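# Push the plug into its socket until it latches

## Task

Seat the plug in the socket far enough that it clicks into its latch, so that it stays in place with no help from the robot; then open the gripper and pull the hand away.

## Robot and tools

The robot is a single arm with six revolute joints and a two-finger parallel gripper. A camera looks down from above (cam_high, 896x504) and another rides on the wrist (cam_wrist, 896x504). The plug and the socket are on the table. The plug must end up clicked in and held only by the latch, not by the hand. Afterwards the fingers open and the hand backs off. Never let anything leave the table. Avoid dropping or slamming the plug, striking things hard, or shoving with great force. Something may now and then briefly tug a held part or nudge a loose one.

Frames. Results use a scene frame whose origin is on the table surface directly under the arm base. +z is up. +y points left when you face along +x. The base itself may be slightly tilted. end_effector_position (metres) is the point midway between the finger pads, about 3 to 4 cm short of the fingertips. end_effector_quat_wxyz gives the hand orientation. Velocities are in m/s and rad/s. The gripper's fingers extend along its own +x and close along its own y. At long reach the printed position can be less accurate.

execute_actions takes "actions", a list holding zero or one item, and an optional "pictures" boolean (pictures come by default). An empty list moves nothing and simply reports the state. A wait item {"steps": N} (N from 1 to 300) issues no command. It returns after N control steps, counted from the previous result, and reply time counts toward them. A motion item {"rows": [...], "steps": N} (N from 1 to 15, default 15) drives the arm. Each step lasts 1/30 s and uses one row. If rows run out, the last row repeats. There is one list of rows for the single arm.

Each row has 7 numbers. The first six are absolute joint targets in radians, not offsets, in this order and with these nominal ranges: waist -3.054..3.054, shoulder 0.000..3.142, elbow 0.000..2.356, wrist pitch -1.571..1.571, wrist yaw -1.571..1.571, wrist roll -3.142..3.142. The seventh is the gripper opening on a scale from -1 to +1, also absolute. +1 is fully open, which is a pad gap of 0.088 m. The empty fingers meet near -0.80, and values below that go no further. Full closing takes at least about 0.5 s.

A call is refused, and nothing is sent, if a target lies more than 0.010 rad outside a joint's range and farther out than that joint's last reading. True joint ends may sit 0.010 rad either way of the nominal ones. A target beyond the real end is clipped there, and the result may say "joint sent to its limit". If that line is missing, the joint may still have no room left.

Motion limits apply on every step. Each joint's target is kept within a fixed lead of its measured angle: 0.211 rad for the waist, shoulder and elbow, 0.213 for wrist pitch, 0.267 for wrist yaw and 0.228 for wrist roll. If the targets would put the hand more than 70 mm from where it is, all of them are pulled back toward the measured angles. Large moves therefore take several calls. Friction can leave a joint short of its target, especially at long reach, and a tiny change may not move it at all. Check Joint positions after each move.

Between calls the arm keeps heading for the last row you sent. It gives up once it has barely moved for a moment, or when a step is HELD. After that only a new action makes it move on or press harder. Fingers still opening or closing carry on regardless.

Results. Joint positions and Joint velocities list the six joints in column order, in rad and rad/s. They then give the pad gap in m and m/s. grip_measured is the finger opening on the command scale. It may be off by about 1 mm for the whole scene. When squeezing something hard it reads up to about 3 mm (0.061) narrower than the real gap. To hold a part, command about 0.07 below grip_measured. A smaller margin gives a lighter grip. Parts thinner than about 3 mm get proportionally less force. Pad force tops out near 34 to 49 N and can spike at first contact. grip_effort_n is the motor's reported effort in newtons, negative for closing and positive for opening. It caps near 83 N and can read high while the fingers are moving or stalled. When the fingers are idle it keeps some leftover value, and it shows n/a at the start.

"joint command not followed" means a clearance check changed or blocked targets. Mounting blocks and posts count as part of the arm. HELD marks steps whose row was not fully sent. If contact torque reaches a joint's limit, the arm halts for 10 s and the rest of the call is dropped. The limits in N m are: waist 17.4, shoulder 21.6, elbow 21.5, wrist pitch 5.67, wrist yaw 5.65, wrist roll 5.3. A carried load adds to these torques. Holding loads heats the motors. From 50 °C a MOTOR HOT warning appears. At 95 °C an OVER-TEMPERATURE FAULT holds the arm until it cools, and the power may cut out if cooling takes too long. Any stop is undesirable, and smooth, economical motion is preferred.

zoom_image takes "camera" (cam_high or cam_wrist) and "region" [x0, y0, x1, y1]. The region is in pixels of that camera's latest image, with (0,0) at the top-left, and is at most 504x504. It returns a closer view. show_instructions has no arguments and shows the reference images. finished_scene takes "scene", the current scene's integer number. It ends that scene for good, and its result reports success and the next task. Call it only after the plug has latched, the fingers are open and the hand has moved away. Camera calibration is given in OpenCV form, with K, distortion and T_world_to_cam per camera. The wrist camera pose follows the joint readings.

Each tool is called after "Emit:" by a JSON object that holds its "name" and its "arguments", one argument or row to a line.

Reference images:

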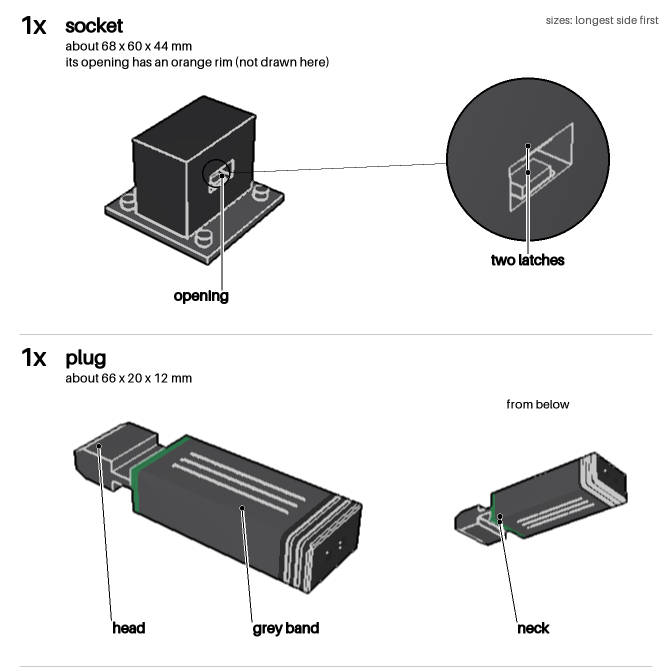

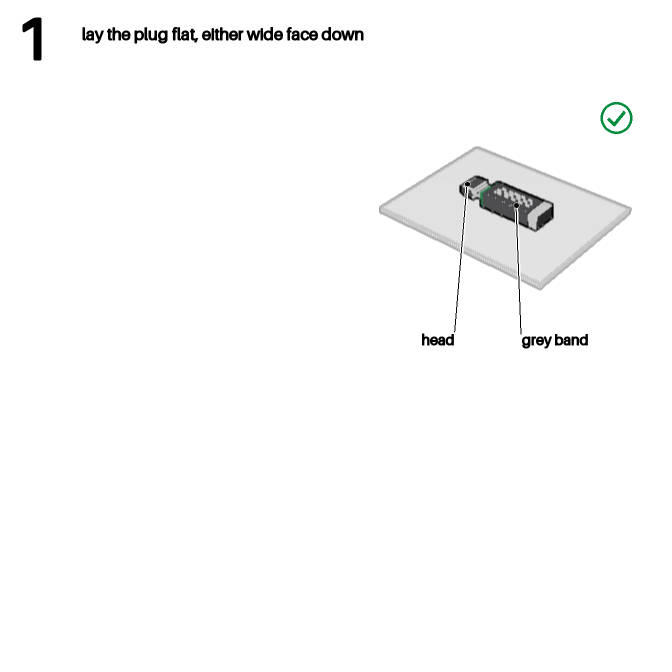

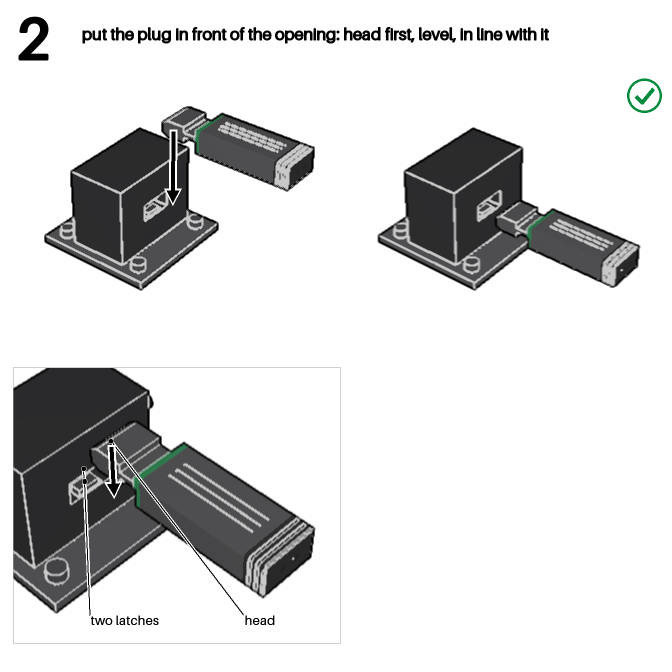

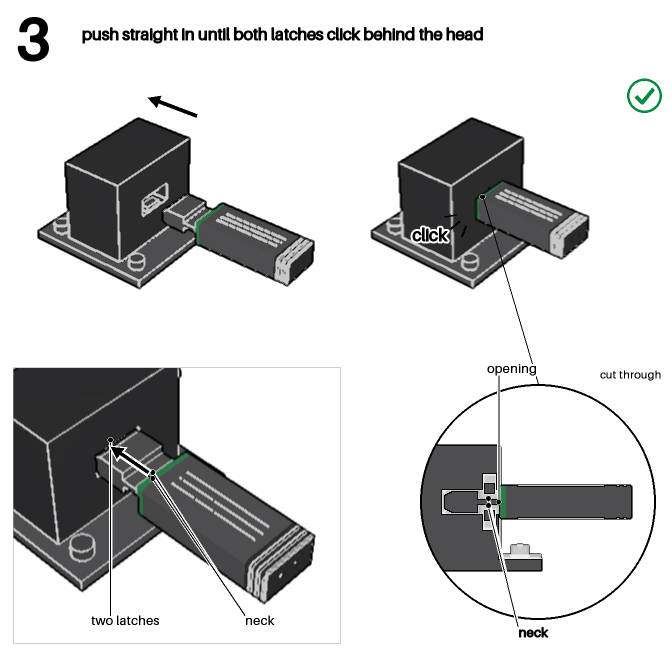

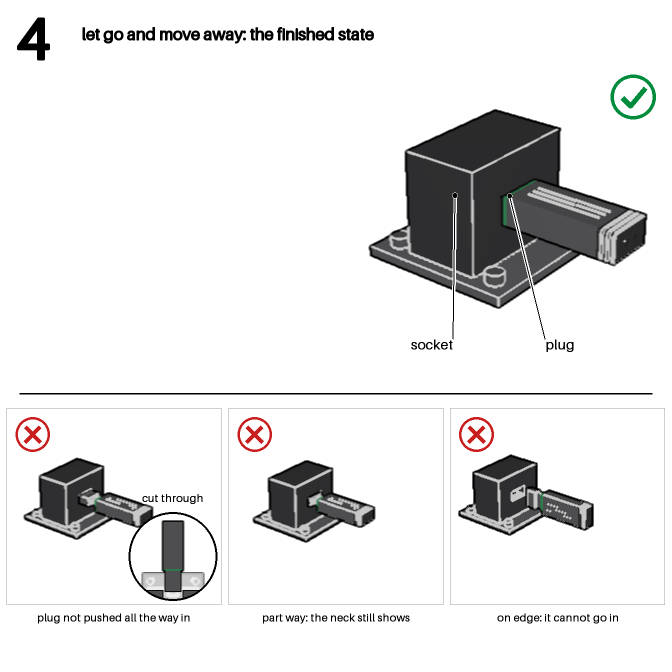

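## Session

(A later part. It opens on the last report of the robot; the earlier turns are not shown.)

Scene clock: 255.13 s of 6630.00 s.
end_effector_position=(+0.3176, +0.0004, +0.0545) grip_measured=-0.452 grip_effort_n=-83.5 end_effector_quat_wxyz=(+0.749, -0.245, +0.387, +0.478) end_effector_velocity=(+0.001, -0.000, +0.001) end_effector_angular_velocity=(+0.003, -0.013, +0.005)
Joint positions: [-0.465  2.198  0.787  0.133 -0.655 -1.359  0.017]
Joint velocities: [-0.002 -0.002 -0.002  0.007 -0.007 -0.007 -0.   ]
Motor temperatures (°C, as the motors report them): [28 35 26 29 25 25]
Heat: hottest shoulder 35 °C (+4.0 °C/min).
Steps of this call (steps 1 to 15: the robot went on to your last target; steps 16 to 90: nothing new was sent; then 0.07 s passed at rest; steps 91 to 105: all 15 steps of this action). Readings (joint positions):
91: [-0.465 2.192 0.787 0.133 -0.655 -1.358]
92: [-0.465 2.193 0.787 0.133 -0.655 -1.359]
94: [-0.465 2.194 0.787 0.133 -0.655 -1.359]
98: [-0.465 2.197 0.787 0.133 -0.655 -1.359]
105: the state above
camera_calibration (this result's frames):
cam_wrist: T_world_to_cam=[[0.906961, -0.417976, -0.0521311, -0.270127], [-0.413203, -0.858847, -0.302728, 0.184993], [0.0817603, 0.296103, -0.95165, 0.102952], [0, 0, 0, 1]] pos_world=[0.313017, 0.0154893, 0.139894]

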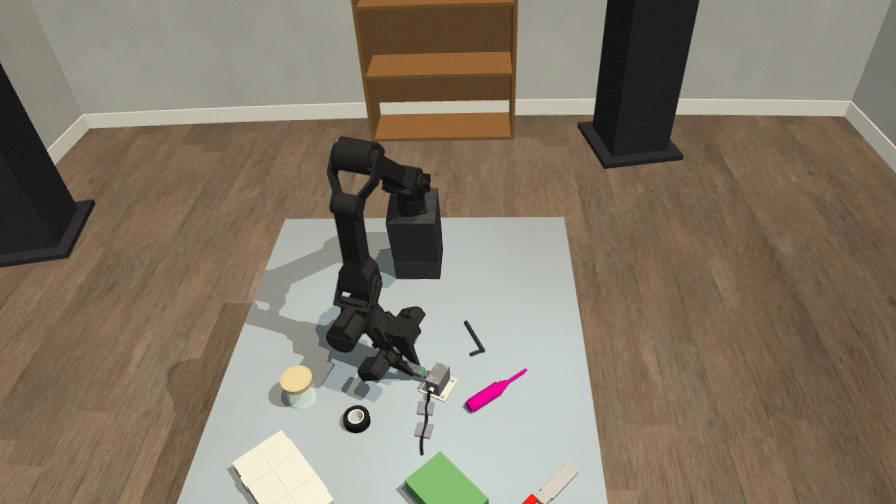

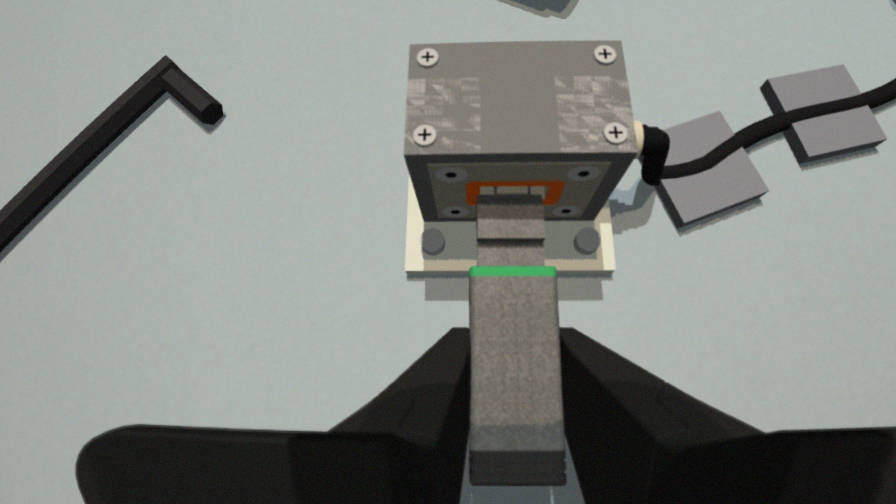

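Emit:
{"name": "execute_actions", "arguments": {
  "actions": [
    {"rows": [[-0.468,2.201,0.787,0.138,-0.656,-1.361,-0.55],[-0.468,2.201,0.787,0.14,-0.656,-1.361,-0.55],[-0.465,2.201,0.787,0.14,-0.654,-1.358,-0.55],[-0.462,2.201,0.787,0.14,-0.652,-1.356,-0.55],[-0.462,2.201,0.787,0.14,-0.652,-1.356,-0.55],[-0.46,2.201,0.787,0.141,-0.651,-1.354,-0.55],[-0.458,2.201,0.787,0.142,-0.651,-1.351,-0.55],[-0.456,2.201,0.787,0.144,-0.65,-1.349,-0.55],[-0.454,2.201,0.787,0.145,-0.65,-1.347,-0.55],[-0.452,2.201,0.787,0.146,-0.649,-1.344,-0.55],[-0.45,2.201,0.787,0.148,-0.648,-1.342,-0.55],[-0.448,2.201,0.787,0.149,-0.648,-1.34,-0.55]], "steps": 15}
  ]
}}

Emit:
{"name": "zoom_image", "arguments": {
  "camera": "cam_wrist",
  "region": [410, 100, 610, 300]
}}

Scene clock: 261.07 s of 6630.00 s.
end_effector_position=(+0.3196, +0.0025, +0.0542) grip_measured=-0.452 grip_effort_n=-83.5 end_effector_quat_wxyz=(+0.750, -0.247, +0.388, +0.476) end_effector_velocity=(-0.002, +0.001, +0.001) end_effector_angular_velocity=(+0.014, +0.017, -0.020)
Joint positions: [-0.455  2.198  0.787  0.145 -0.648 -1.344  0.017]
Joint velocities: [-0.002 -0.002 -0.002 -0.007 -0.007  0.022 -0.   ]
Motor temperatures (°C, as the motors report them): [28 35 26 29 25 25]
Heat: hottest shoulder 35 °C (+3.0 °C/min).
Steps of this call (steps 1 to 15: the robot went on to your last target; steps 16 to 90: nothing new was sent; then 2.43 s passed at rest; steps 91 to 105: all 15 steps of this action). Readings (joint positions):
91: [-0.465 2.198 0.787 0.133 -0.655 -1.359]
92: [-0.465 2.198 0.787 0.135 -0.655 -1.359]
94: [-0.465 2.198 0.787 0.136 -0.655 -1.359]
98: [-0.464 2.198 0.787 0.139 -0.654 -1.356]
105: the state above
camera_calibration (this result's frames):
cam_wrist: T_world_to_cam=[[0.906246, -0.420008, -0.0480685, -0.271104], [-0.414181, -0.859341, -0.299978, 0.187708], [0.0846858, 0.291763, -0.952734, 0.101028], [0, 0, 0, 1]] pos_world=[0.314877, 0.0179632, 0.139529]

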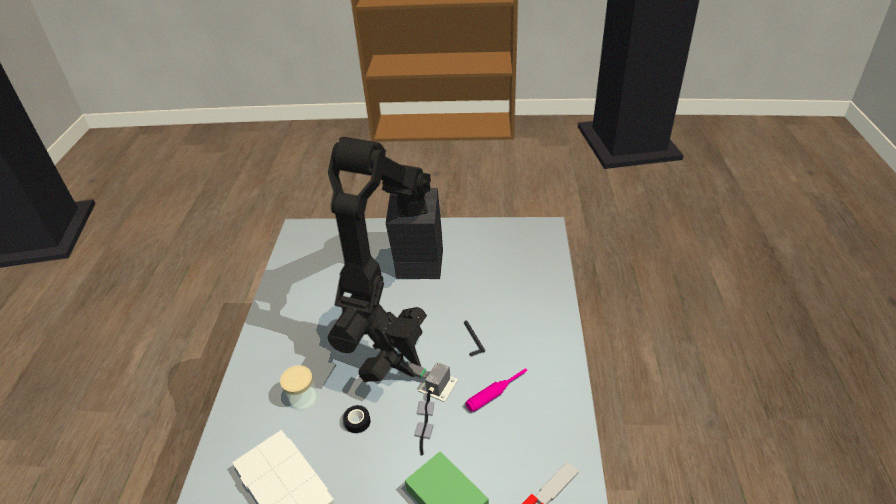

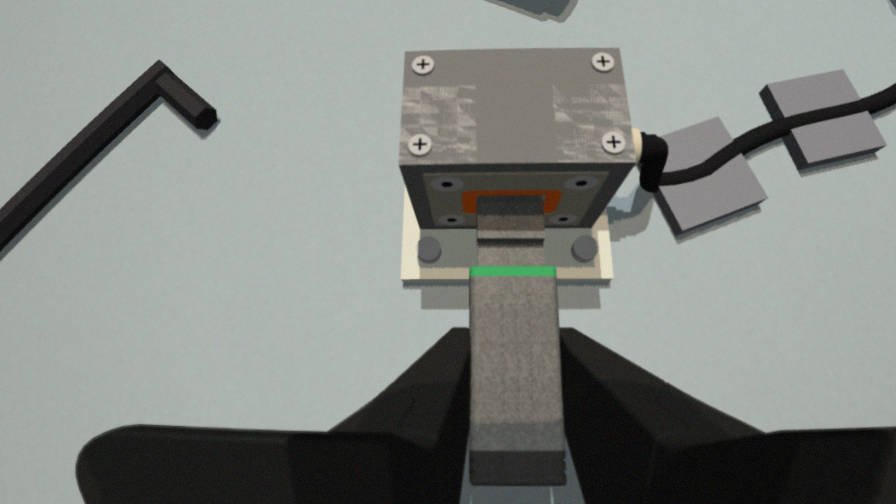

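Region (410, 100, 610, 300) of cam_wrist's 896x504 image, scaled by 2.520, with more detail than that image has.

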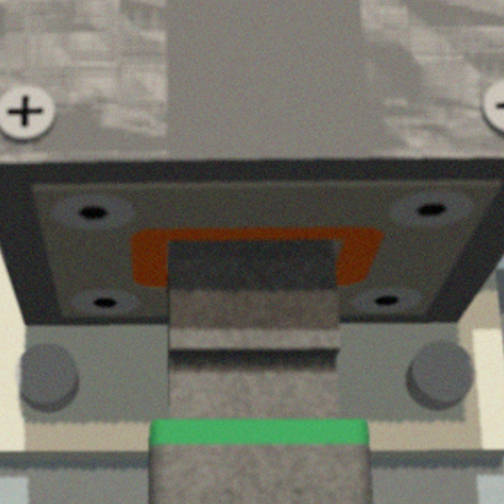

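Emit:
{"name": "execute_actions", "arguments": {
  "actions": [
    {"rows": [[-0.446,2.201,0.789,0.149,-0.65,-1.34,-0.55],[-0.443,2.201,0.79,0.15,-0.651,-1.338,-0.55],[-0.44,2.201,0.791,0.151,-0.652,-1.336,-0.55],[-0.437,2.201,0.792,0.152,-0.652,-1.334,-0.55],[-0.434,2.201,0.793,0.153,-0.652,-1.332,-0.55],[-0.431,2.201,0.794,0.155,-0.652,-1.33,-0.55],[-0.428,2.201,0.794,0.156,-0.652,-1.328,-0.55],[-0.425,2.201,0.794,0.158,-0.652,-1.325,-0.55]], "steps": 15}
  ]
}}

Emit:
{"name": "zoom_image", "arguments": {
  "camera": "cam_wrist",
  "region": [410, 100, 610, 300]
}}

Scene clock: 265.87 s of 6630.00 s.
end_effector_position=(+0.3201, +0.0028, +0.0538) grip_measured=-0.452 grip_effort_n=-83.5 end_effector_quat_wxyz=(+0.751, -0.245, +0.391, +0.473) end_effector_velocity=(-0.001, +0.002, +0.002) end_effector_angular_velocity=(+0.021, -0.002, +0.006)
Joint positions: [-0.451  2.198  0.787  0.149 -0.642 -1.33   0.017]
Joint velocities: [-0.002 -0.002 -0.002 -0.007 -0.022 -0.007 -0.   ]
Motor temperatures (°C, as the motors report them): [28 35 26 29 25 25]
Heat: hottest shoulder 35 °C (+3.0 °C/min).
Steps of this call (steps 1 to 15: the robot went on to your last target; steps 16 to 90: nothing new was sent; then 1.30 s passed at rest; steps 91 to 105: all 15 steps of this action). Readings (joint positions):
91: [-0.455 2.198 0.787 0.146 -0.647 -1.343]
92: [-0.454 2.198 0.787 0.146 -0.647 -1.342]
94: [-0.453 2.198 0.787 0.146 -0.645 -1.340]
98: [-0.452 2.198 0.787 0.148 -0.642 -1.334]
105: the state above
camera_calibration (this result's frames):
cam_wrist: T_world_to_cam=[[0.902256, -0.428052, -0.0520151, -0.269932], [-0.423322, -0.856346, -0.295753, 0.190755], [0.0820547, 0.288864, -0.953847, 0.101431], [0, 0, 0, 1]] pos_world=[0.315975, 0.0185075, 0.139125]

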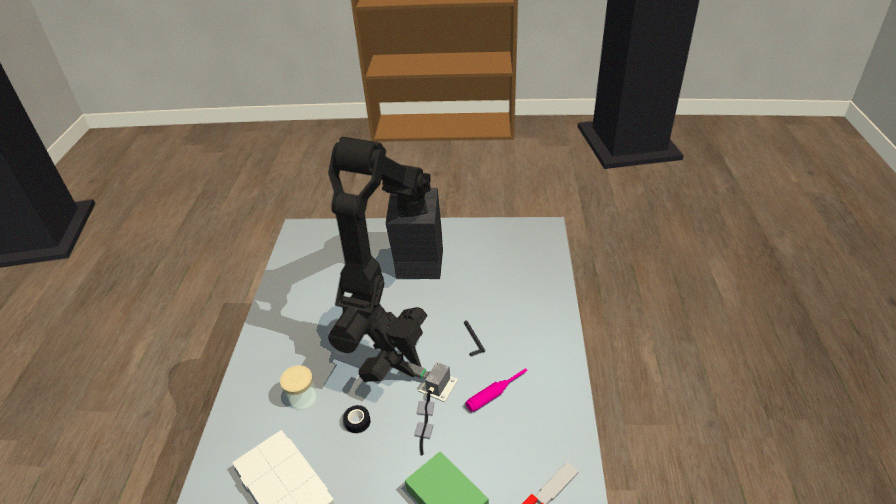

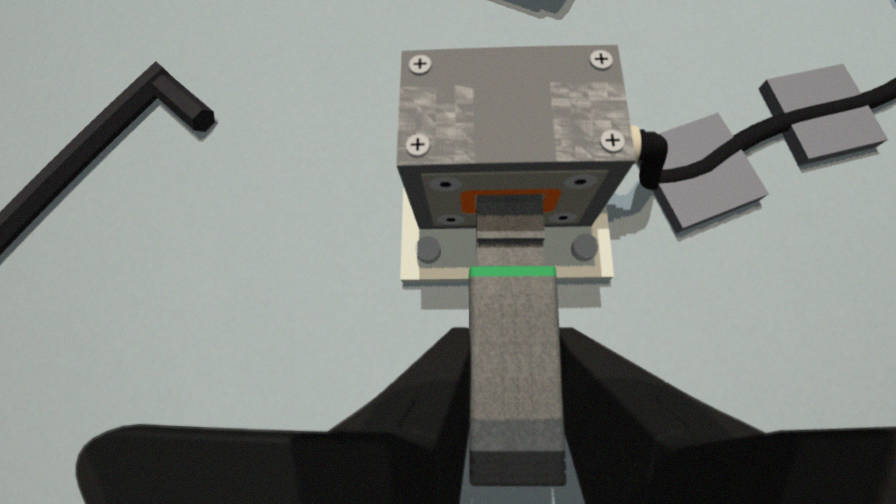

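Region (410, 100, 610, 300) of cam_wrist's 896x504 image, scaled by 2.520, with more detail than that image has.

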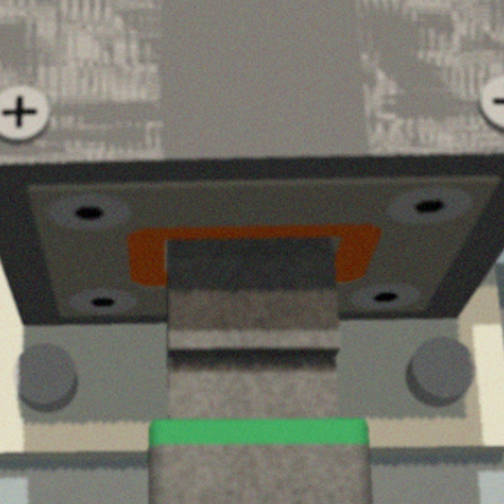

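Emit:
{"name": "execute_actions", "arguments": {
  "actions": [
    {"rows": [[-0.435,2.195,0.79,0.152,-0.654,-1.335,-0.55],[-0.445,2.19,0.787,0.147,-0.654,-1.345,-0.55],[-0.445,2.186,0.787,0.145,-0.654,-1.352,-0.55],[-0.445,2.184,0.787,0.144,-0.654,-1.352,-0.55],[-0.445,2.184,0.787,0.144,-0.654,-1.352,-0.55],[-0.445,2.184,0.787,0.144,-0.654,-1.352,-0.55],[-0.445,2.184,0.787,0.144,-0.654,-1.352,-0.55],[-0.442,2.184,0.787,0.146,-0.655,-1.35,-0.55],[-0.439,2.184,0.787,0.148,-0.656,-1.348,-0.55],[-0.436,2.184,0.787,0.15,-0.657,-1.346,-0.55],[-0.433,2.184,0.787,0.152,-0.658,-1.344,-0.55],[-0.43,2.184,0.787,0.153,-0.659,-1.343,-0.55]], "steps": 15}
  ]
}}

Emit:
{"name": "zoom_image", "arguments": {
  "camera": "cam_wrist",
  "region": [410, 100, 610, 300]
}}

Scene clock: 278.50 s of 6630.00 s.
end_effector_position=(+0.3203, +0.0027, +0.0544) grip_measured=-0.452 grip_effort_n=-83.5 end_effector_quat_wxyz=(+0.749, -0.251, +0.387, +0.476) end_effector_velocity=(+0.002, -0.002, +0.001) end_effector_angular_velocity=(-0.009, -0.006, -0.009)
Joint positions: [-0.452  2.196  0.787  0.147 -0.642 -1.346  0.017]
Joint velocities: [-0.002 -0.007 -0.002  0.007  0.007  0.007 -0.   ]
Motor temperatures (°C, as the motors report them): [28 35 26 30 26 25]
Heat: hottest shoulder 35 °C (+2.0 °C/min).
Steps of this call (steps 1 to 15: the robot went on to your last target; steps 16 to 90: nothing new was sent; then 9.13 s passed at rest; steps 91 to 105: all 15 steps of this action). Readings (joint positions):
91: [-0.451 2.198 0.787 0.149 -0.642 -1.330]
92: [-0.452 2.198 0.787 0.149 -0.643 -1.332]
94: [-0.453 2.197 0.787 0.148 -0.644 -1.341]
98: [-0.453 2.196 0.787 0.146 -0.644 -1.347]
105: the state above
camera_calibration (this result's frames):
cam_wrist: T_world_to_cam=[[0.908218, -0.416356, -0.0422724, -0.272618], [-0.409389, -0.862948, -0.296178, 0.186507], [0.0868365, 0.2863, -0.954197, 0.100516], [0, 0, 0, 1]] pos_world=[0.315222, 0.0186622, 0.139627]

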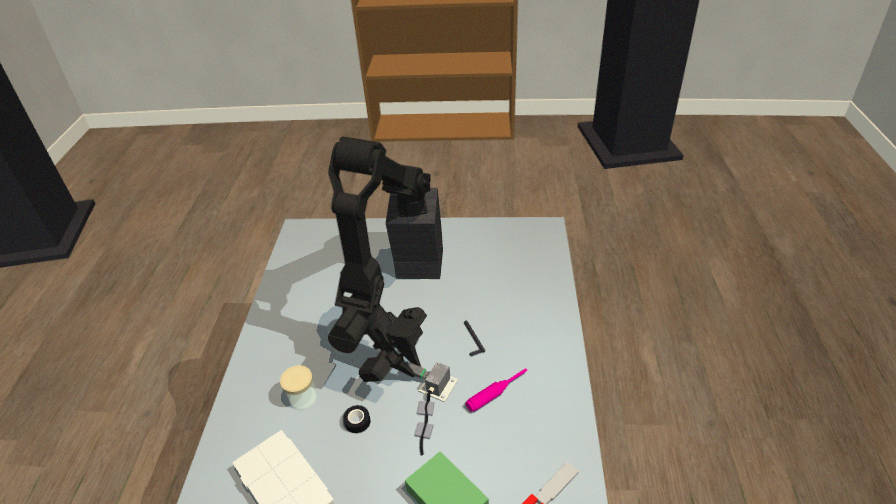

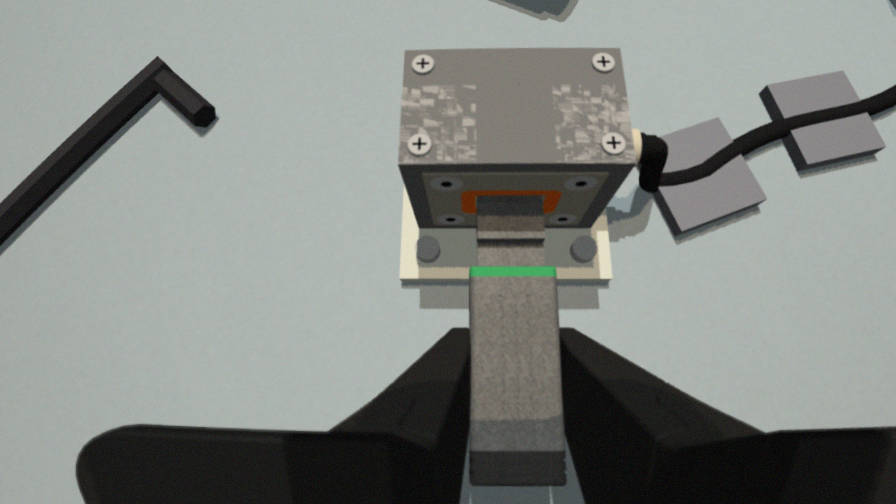

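Region (410, 100, 610, 300) of cam_wrist's 896x504 image, scaled by 2.520, with more detail than that image has.

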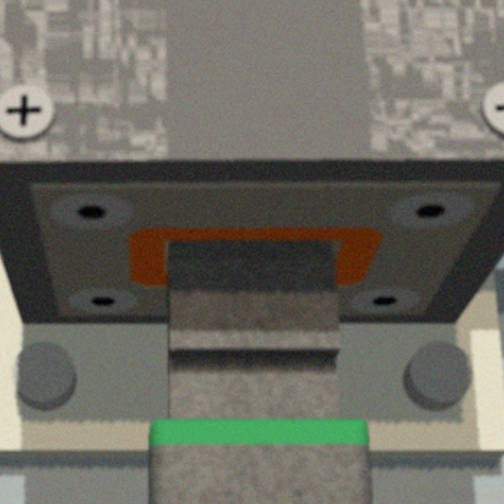

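Emit:
{"name": "execute_actions", "arguments": {
  "actions": [
    {"rows": [[-0.43,2.184,0.787,0.153,-0.663,-1.345,-0.55],[-0.429,2.184,0.787,0.153,-0.667,-1.345,-0.55],[-0.428,2.184,0.787,0.154,-0.67,-1.345,-0.55],[-0.426,2.184,0.787,0.154,-0.673,-1.345,-0.55],[-0.424,2.184,0.787,0.155,-0.675,-1.345,-0.55],[-0.422,2.184,0.787,0.156,-0.677,-1.345,-0.55],[-0.42,2.184,0.787,0.157,-0.679,-1.345,-0.55],[-0.418,2.184,0.787,0.158,-0.681,-1.345,-0.55],[-0.416,2.184,0.787,0.159,-0.683,-1.345,-0.55],[-0.414,2.184,0.787,0.16,-0.685,-1.345,-0.55]], "steps": 15}
  ]
}}

Emit:
{"name": "zoom_image", "arguments": {
  "camera": "cam_wrist",
  "region": [410, 100, 610, 300]
}}

Scene clock: 286.40 s of 6630.00 s.
end_effector_position=(+0.3209, +0.0028, +0.0547) grip_measured=-0.452 grip_effort_n=-83.5 end_effector_quat_wxyz=(+0.750, -0.251, +0.385, +0.476) end_effector_velocity=(-0.000, +0.000, -0.000) end_effector_angular_velocity=(+0.004, -0.008, +0.005)
Joint positions: [-0.452  2.196  0.786  0.151 -0.645 -1.346  0.017]
Joint velocities: [-0.002  0.002 -0.002  0.007 -0.007 -0.007 -0.   ]
Motor temperatures (°C, as the motors report them): [28 36 26 30 26 25]
Heat: hottest shoulder 36 °C (+2.0 °C/min).
Steps of this call (steps 1 to 15: the robot went on to your last target; steps 16 to 90: nothing new was sent; then 4.40 s passed at rest; steps 91 to 105: all 15 steps of this action). Readings (joint positions):
91: [-0.452 2.196 0.787 0.147 -0.642 -1.346]
92: [-0.452 2.196 0.787 0.147 -0.642 -1.346]
94: [-0.452 2.196 0.787 0.147 -0.643 -1.346]
98: [-0.452 2.196 0.787 0.149 -0.644 -1.346]
105: the state above
camera_calibration (this result's frames):
cam_wrist: T_world_to_cam=[[0.908431, -0.416163, -0.0395219, -0.273286], [-0.408165, -0.862585, -0.298911, 0.186701], [0.0903047, 0.287672, -0.953462, 0.0995145], [0, 0, 0, 1]] pos_world=[0.31548, 0.0186866, 0.13989]

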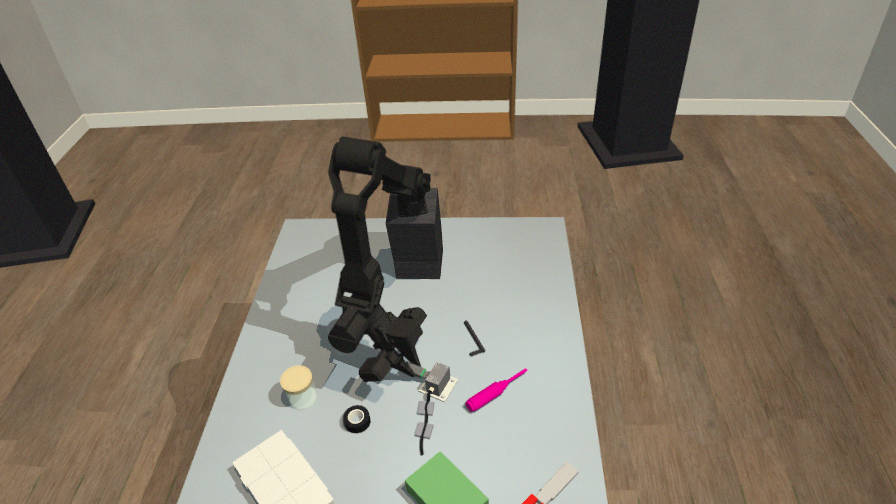

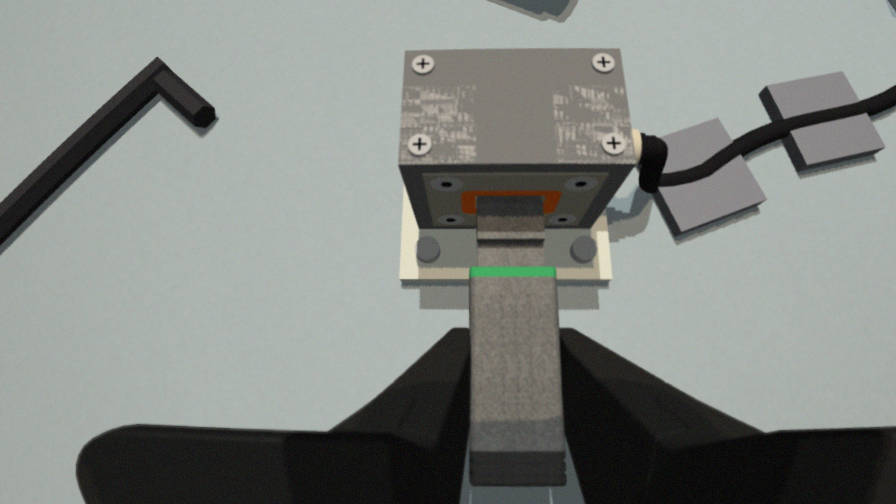

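Region (410, 100, 610, 300) of cam_wrist's 896x504 image, scaled by 2.520, with more detail than that image has.

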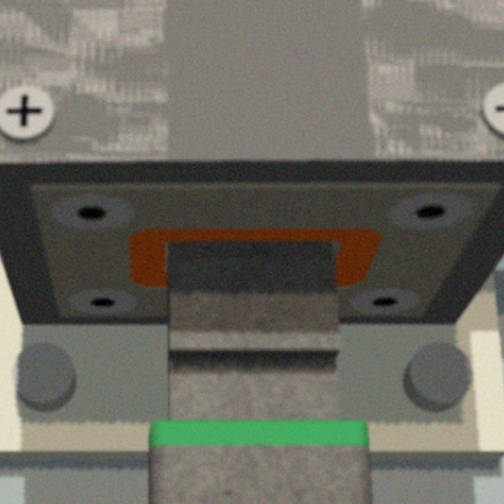

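Emit:
{"name": "execute_actions", "arguments": {
  "actions": [
    {"rows": [[-0.43,2.184,0.787,0.153,-0.672,-1.347,-0.55],[-0.445,2.184,0.787,0.146,-0.662,-1.352,-0.55],[-0.455,2.184,0.787,0.14,-0.656,-1.357,-0.55],[-0.461,2.184,0.787,0.136,-0.654,-1.361,-0.55],[-0.464,2.184,0.787,0.133,-0.654,-1.363,-0.55]], "steps": 15}
  ]
}}

Emit:
{"name": "zoom_image", "arguments": {
  "camera": "cam_wrist",
  "region": [410, 100, 610, 300]
}}

Scene clock: 295.73 s of 6630.00 s.
end_effector_position=(+0.3191, +0.0014, +0.0557) grip_measured=-0.452 grip_effort_n=-83.5 end_effector_quat_wxyz=(+0.750, -0.249, +0.384, +0.479) end_effector_velocity=(+0.002, -0.002, +0.003) end_effector_angular_velocity=(-0.003, -0.025, +0.012)
Joint positions: [-0.461  2.194  0.786  0.137 -0.655 -1.36   0.017]
Joint velocities: [-0.007 -0.007 -0.002  0.007 -0.007 -0.022 -0.   ]
Motor temperatures (°C, as the motors report them): [28 37 26 30 27 25]
Heat: hottest shoulder 37 °C (+3.0 °C/min).
Steps of this call (steps 1 to 15: the robot went on to your last target; steps 16 to 90: nothing new was sent; then 5.83 s passed at rest; steps 91 to 105: all 15 steps of this action). Readings (joint positions):
91: [-0.452 2.196 0.786 0.151 -0.645 -1.346]
92: [-0.453 2.196 0.786 0.151 -0.646 -1.346]
94: [-0.456 2.196 0.786 0.147 -0.651 -1.351]
98: [-0.459 2.194 0.786 0.140 -0.655 -1.358]
105: the state above
camera_calibration (this result's frames):
cam_wrist: T_world_to_cam=[[0.909597, -0.413147, -0.0440689, -0.272352], [-0.406058, -0.861462, -0.304958, 0.18469], [0.088029, 0.295284, -0.951346, 0.101682], [0, 0, 0, 1]] pos_world=[0.313775, 0.0165571, 0.141056]

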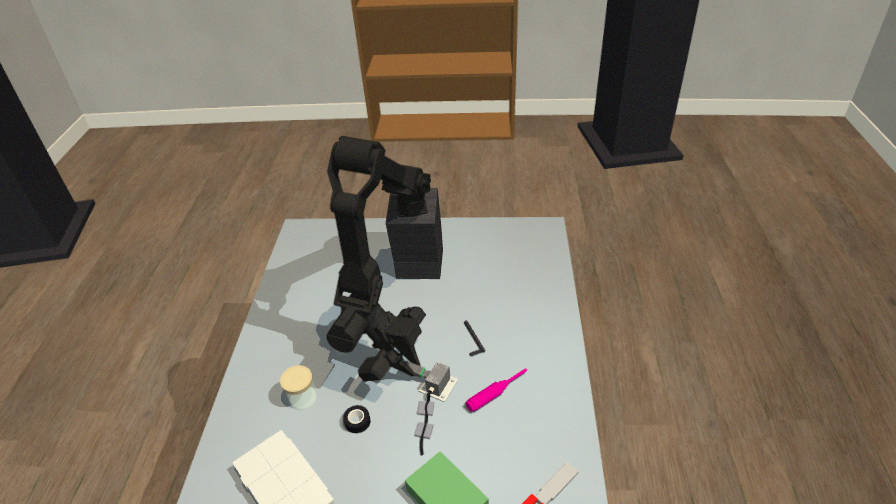

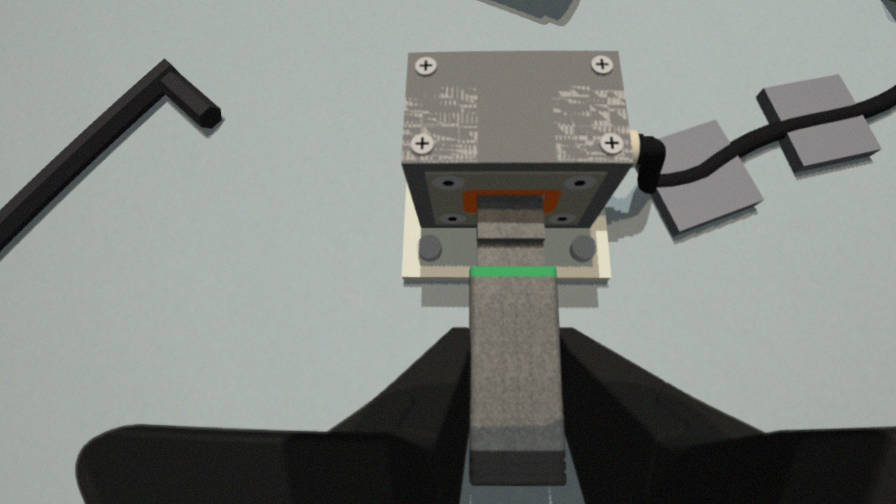

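Region (410, 100, 610, 300) of cam_wrist's 896x504 image, scaled by 2.520, with more detail than that image has.

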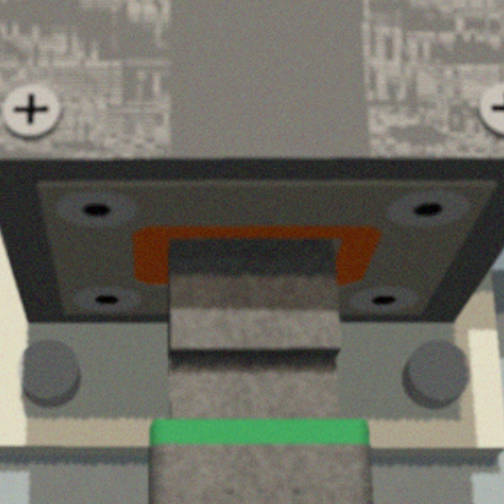

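Emit:
{"name": "execute_actions", "arguments": {
  "actions": [
    {"rows": [[-0.46,2.19,0.787,0.138,-0.656,-1.359,-0.55],[-0.457,2.19,0.787,0.14,-0.658,-1.357,-0.55],[-0.455,2.19,0.787,0.141,-0.66,-1.355,-0.55],[-0.453,2.19,0.787,0.142,-0.663,-1.353,-0.55],[-0.451,2.19,0.787,0.143,-0.666,-1.351,-0.55],[-0.449,2.19,0.787,0.145,-0.669,-1.349,-0.55],[-0.447,2.19,0.787,0.146,-0.672,-1.348,-0.55],[-0.445,2.19,0.787,0.147,-0.675,-1.347,-0.55],[-0.443,2.19,0.787,0.148,-0.678,-1.346,-0.55],[-0.441,2.19,0.787,0.149,-0.681,-1.345,-0.55],[-0.439,2.19,0.787,0.15,-0.684,-1.345,-0.55]], "steps": 15}
  ]
}}

Emit:
{"name": "zoom_image", "arguments": {
  "camera": "cam_wrist",
  "region": [410, 100, 610, 300]
}}

Scene clock: 302.40 s of 6630.00 s.
end_effector_position=(+0.3203, +0.0024, +0.0562) grip_measured=-0.452 grip_effort_n=-83.5 end_effector_quat_wxyz=(+0.752, -0.245, +0.383, +0.477) end_effector_velocity=(-0.000, +0.004, +0.003) end_effector_angular_velocity=(+0.020, -0.007, +0.011)
Joint positions: [-0.459  2.194  0.786  0.143 -0.659 -1.348  0.017]
Joint velocities: [ 0.002 -0.007 -0.002 -0.007 -0.022 -0.007 -0.   ]
Motor temperatures (°C, as the motors report them): [28 37 26 30 27 25]
Heat: hottest shoulder 37 °C (+2.0 °C/min).
Steps of this call (steps 1 to 15: the robot went on to your last target; steps 16 to 90: nothing new was sent; then 3.17 s passed at rest; steps 91 to 105: all 15 steps of this action). Readings (joint positions):
91: [-0.461 2.194 0.786 0.136 -0.655 -1.360]
92: [-0.461 2.194 0.786 0.136 -0.655 -1.360]
94: [-0.461 2.194 0.786 0.137 -0.656 -1.359]
98: [-0.459 2.194 0.786 0.140 -0.658 -1.353]
105: the state above
camera_calibration (this result's frames):
cam_wrist: T_world_to_cam=[[0.906914, -0.418815, -0.0458358, -0.272012], [-0.41145, -0.857014, -0.31022, 0.188201], [0.0906431, 0.300202, -0.949559, 0.100818], [0, 0, 0, 1]] pos_world=[0.314989, 0.0171021, 0.141649]

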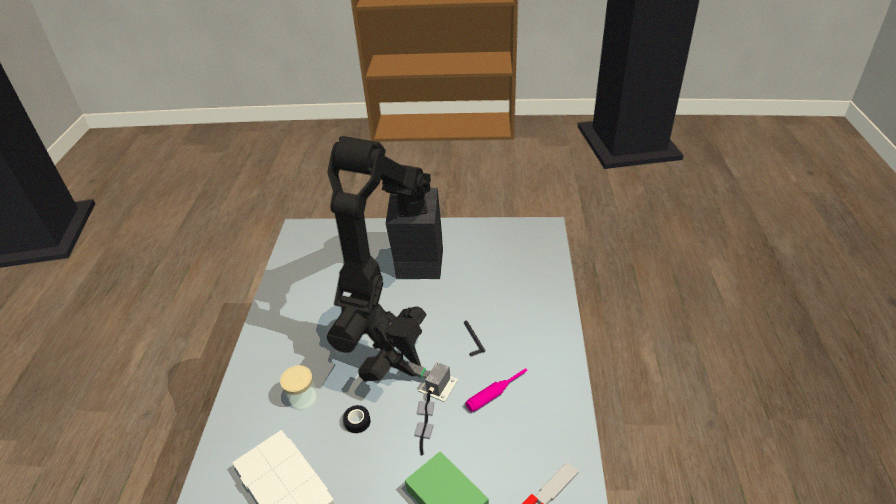

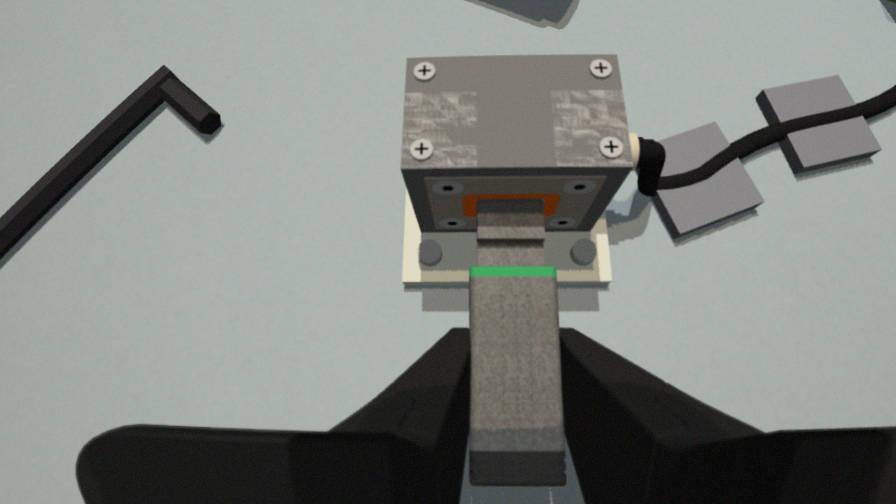

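Region (410, 100, 610, 300) of cam_wrist's 896x504 image, scaled by 2.520, with more detail than that image has.

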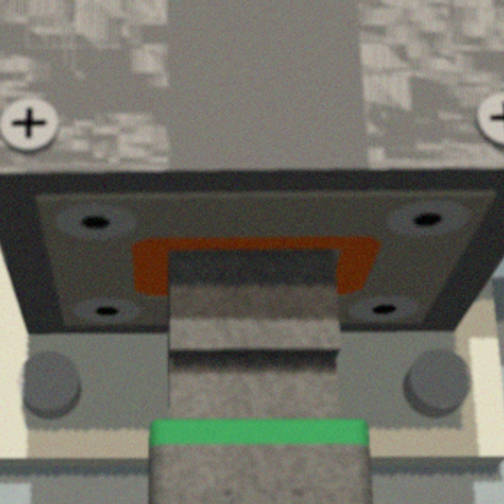

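Emit:
{"name": "execute_actions", "arguments": {
  "actions": [
    {"rows": [[-0.437,2.19,0.787,0.15,-0.684,-1.35,-0.55],[-0.435,2.19,0.787,0.151,-0.685,-1.354,-0.55],[-0.433,2.19,0.787,0.151,-0.686,-1.356,-0.55],[-0.431,2.19,0.787,0.152,-0.687,-1.356,-0.55],[-0.429,2.19,0.787,0.153,-0.688,-1.356,-0.55],[-0.427,2.19,0.787,0.153,-0.689,-1.356,-0.55],[-0.425,2.19,0.787,0.154,-0.69,-1.356,-0.55],[-0.422,2.19,0.787,0.155,-0.691,-1.356,-0.55],[-0.419,2.19,0.787,0.156,-0.692,-1.356,-0.55],[-0.416,2.19,0.787,0.157,-0.693,-1.356,-0.55],[-0.413,2.19,0.787,0.158,-0.694,-1.356,-0.55],[-0.41,2.19,0.787,0.159,-0.695,-1.356,-0.55]], "steps": 15}
  ]
}}

Emit:
{"name": "zoom_image", "arguments": {
  "camera": "cam_wrist",
  "region": [410, 100, 610, 300]
}}

Scene clock: 308.07 s of 6630.00 s.
end_effector_position=(+0.3209, +0.0027, +0.0558) grip_measured=-0.452 grip_effort_n=-83.5 end_effector_quat_wxyz=(+0.751, -0.251, +0.381, +0.478) end_effector_velocity=(+0.001, +0.002, +0.003) end_effector_angular_velocity=(+0.021, -0.009, -0.005)
Joint positions: [-0.456  2.194  0.786  0.149 -0.653 -1.354  0.017]
Joint velocities: [-0.002 -0.002 -0.002  0.007 -0.022  0.007 -0.   ]
Motor temperatures (°C, as the motors report them): [28 37 26 30 27 25]
Heat: hottest shoulder 37 °C (+2.0 °C/min).
Steps of this call (steps 1 to 15: the robot went on to your last target; steps 16 to 90: nothing new was sent; then 2.17 s passed at rest; steps 91 to 105: all 15 steps of this action). Readings (joint positions):
91: [-0.459 2.194 0.786 0.143 -0.659 -1.348]
92: [-0.459 2.194 0.786 0.143 -0.659 -1.348]
94: [-0.459 2.194 0.786 0.144 -0.659 -1.350]
98: [-0.458 2.194 0.786 0.145 -0.658 -1.353]
105: the state above
camera_calibration (this result's frames):
cam_wrist: T_world_to_cam=[[0.910145, -0.412625, -0.0371004, -0.273982], [-0.403392, -0.862241, -0.306291, 0.185776], [0.0943939, 0.293736, -0.951215, 0.0992], [0, 0, 0, 1]] pos_world=[0.31494, 0.0179938, 0.141097]

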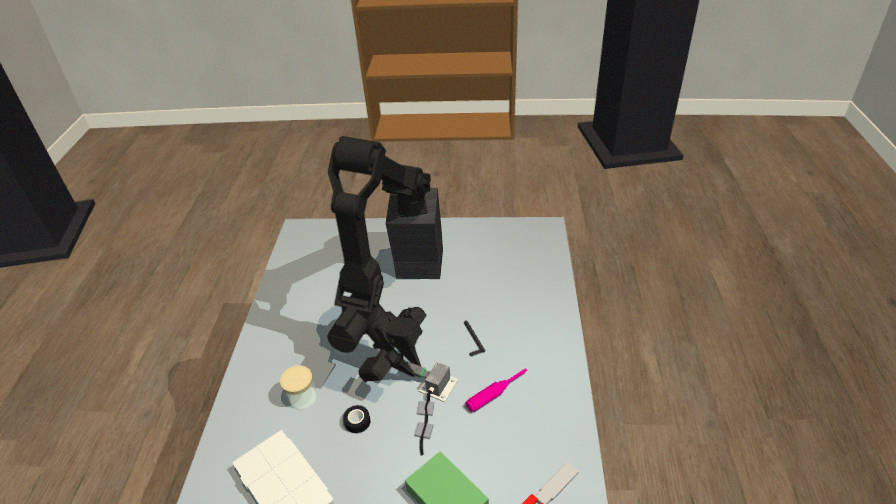

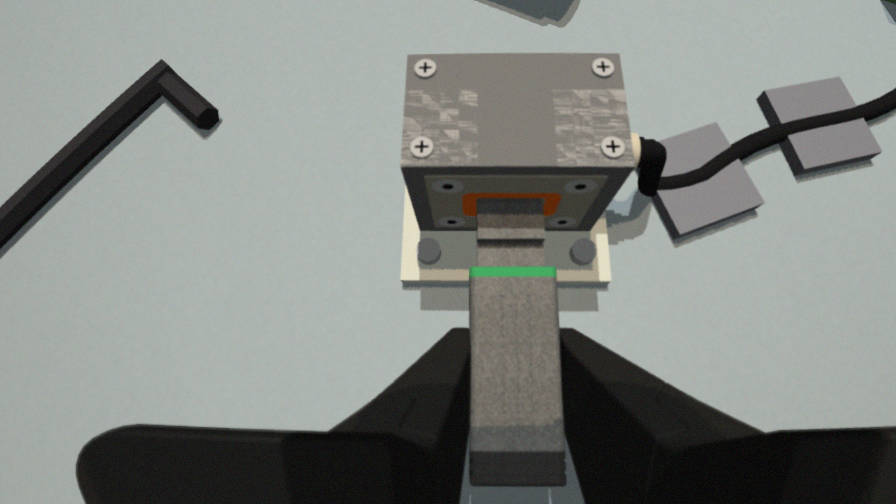

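Region (410, 100, 610, 300) of cam_wrist's 896x504 image, scaled by 2.520, with more detail than that image has.

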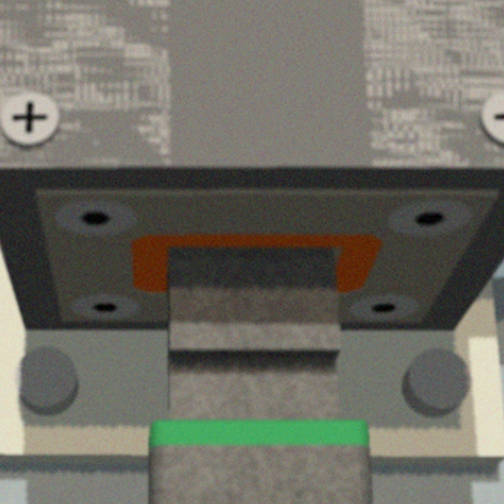

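Emit:
{"name": "execute_actions", "arguments": {
  "actions": [
    {"rows": [[-0.408,2.188,0.79,0.159,-0.699,-1.356,-0.55],[-0.405,2.187,0.792,0.16,-0.702,-1.356,-0.55],[-0.402,2.186,0.794,0.16,-0.705,-1.356,-0.55],[-0.399,2.185,0.796,0.161,-0.708,-1.356,-0.55],[-0.396,2.184,0.798,0.161,-0.711,-1.356,-0.55],[-0.393,2.183,0.8,0.162,-0.714,-1.356,-0.55],[-0.39,2.182,0.802,0.162,-0.717,-1.356,-0.55],[-0.387,2.181,0.804,0.163,-0.72,-1.356,-0.55],[-0.384,2.18,0.805,0.163,-0.723,-1.356,-0.55],[-0.381,2.18,0.806,0.164,-0.726,-1.356,-0.55],[-0.378,2.18,0.807,0.164,-0.729,-1.356,-0.55]], "steps": 15}
  ]
}}

Emit:
{"name": "zoom_image", "arguments": {
  "camera": "cam_wrist",
  "region": [410, 100, 610, 300]
}}

Scene clock: 318.97 s of 6630.00 s.
end_effector_position=(+0.3213, +0.0031, +0.0559) grip_measured=-0.452 grip_effort_n=-83.5 end_effector_quat_wxyz=(+0.751, -0.252, +0.380, +0.478) end_effector_velocity=(-0.000, +0.002, +0.003) end_effector_angular_velocity=(+0.023, +0.001, -0.005)
Joint positions: [-0.454  2.194  0.785  0.152 -0.653 -1.354  0.017]
Joint velocities: [-0.002 -0.007 -0.002 -0.007 -0.022  0.007 -0.   ]
Motor temperatures (°C, as the motors report them): [29 37 26 30 28 25]
Heat: hottest shoulder 37 °C (+2.0 °C/min).
Steps of this call (steps 1 to 15: the robot went on to your last target; steps 16 to 90: nothing new was sent; then 7.40 s passed at rest; steps 91 to 105: all 15 steps of this action). Readings (joint positions):
91: [-0.456 2.194 0.785 0.149 -0.653 -1.354]
92: [-0.455 2.194 0.785 0.150 -0.653 -1.354]
94: [-0.455 2.194 0.785 0.150 -0.653 -1.354]
98: [-0.455 2.194 0.785 0.151 -0.653 -1.354]
105: the state above
camera_calibration (this result's frames):
cam_wrist: T_world_to_cam=[[0.910924, -0.411154, -0.0342037, -0.274642], [-0.401077, -0.863055, -0.30704, 0.185627], [0.0967208, 0.293408, -0.951082, 0.0983408], [0, 0, 0, 1]] pos_world=[0.315117, 0.0184323, 0.141131]

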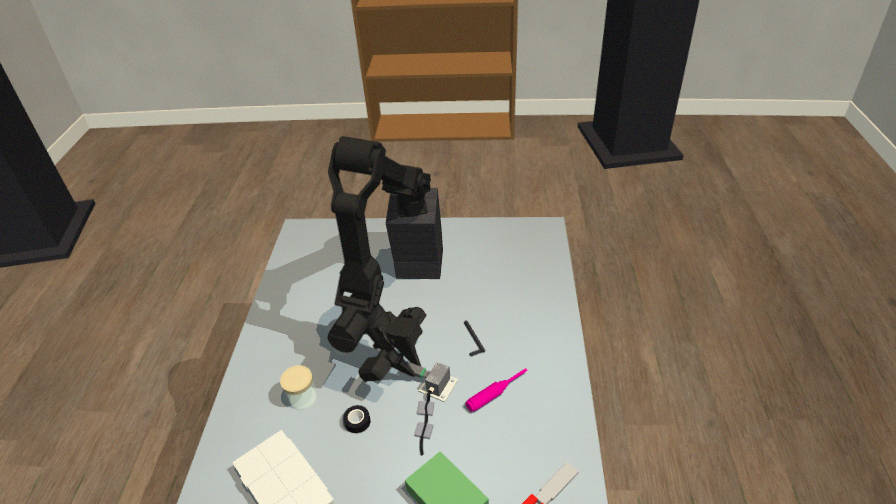

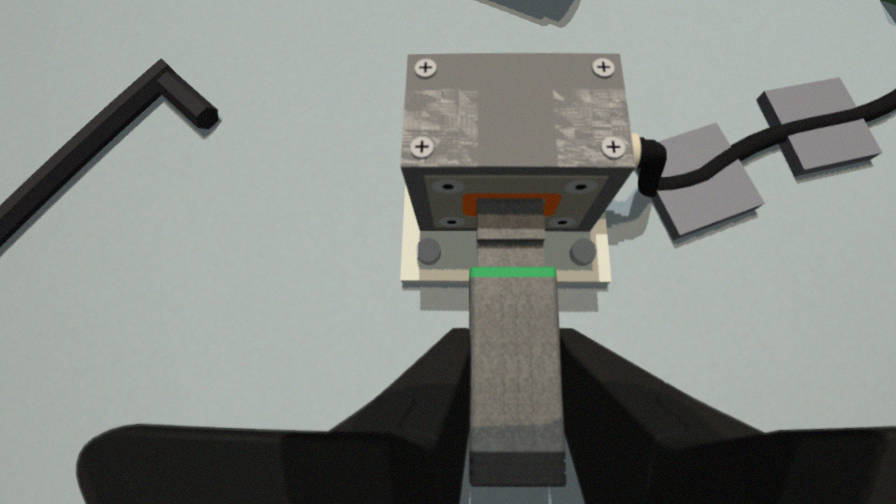

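Region (410, 100, 610, 300) of cam_wrist's 896x504 image, scaled by 2.520, with more detail than that image has.

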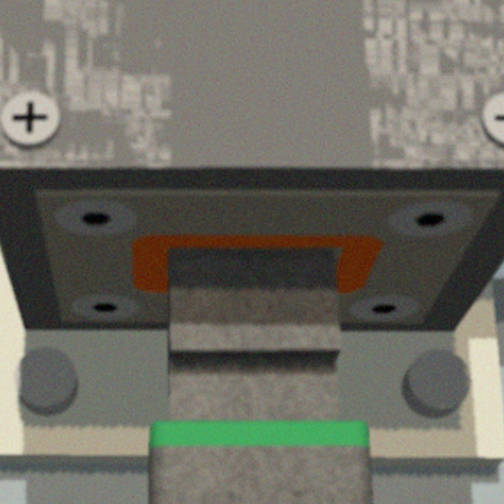

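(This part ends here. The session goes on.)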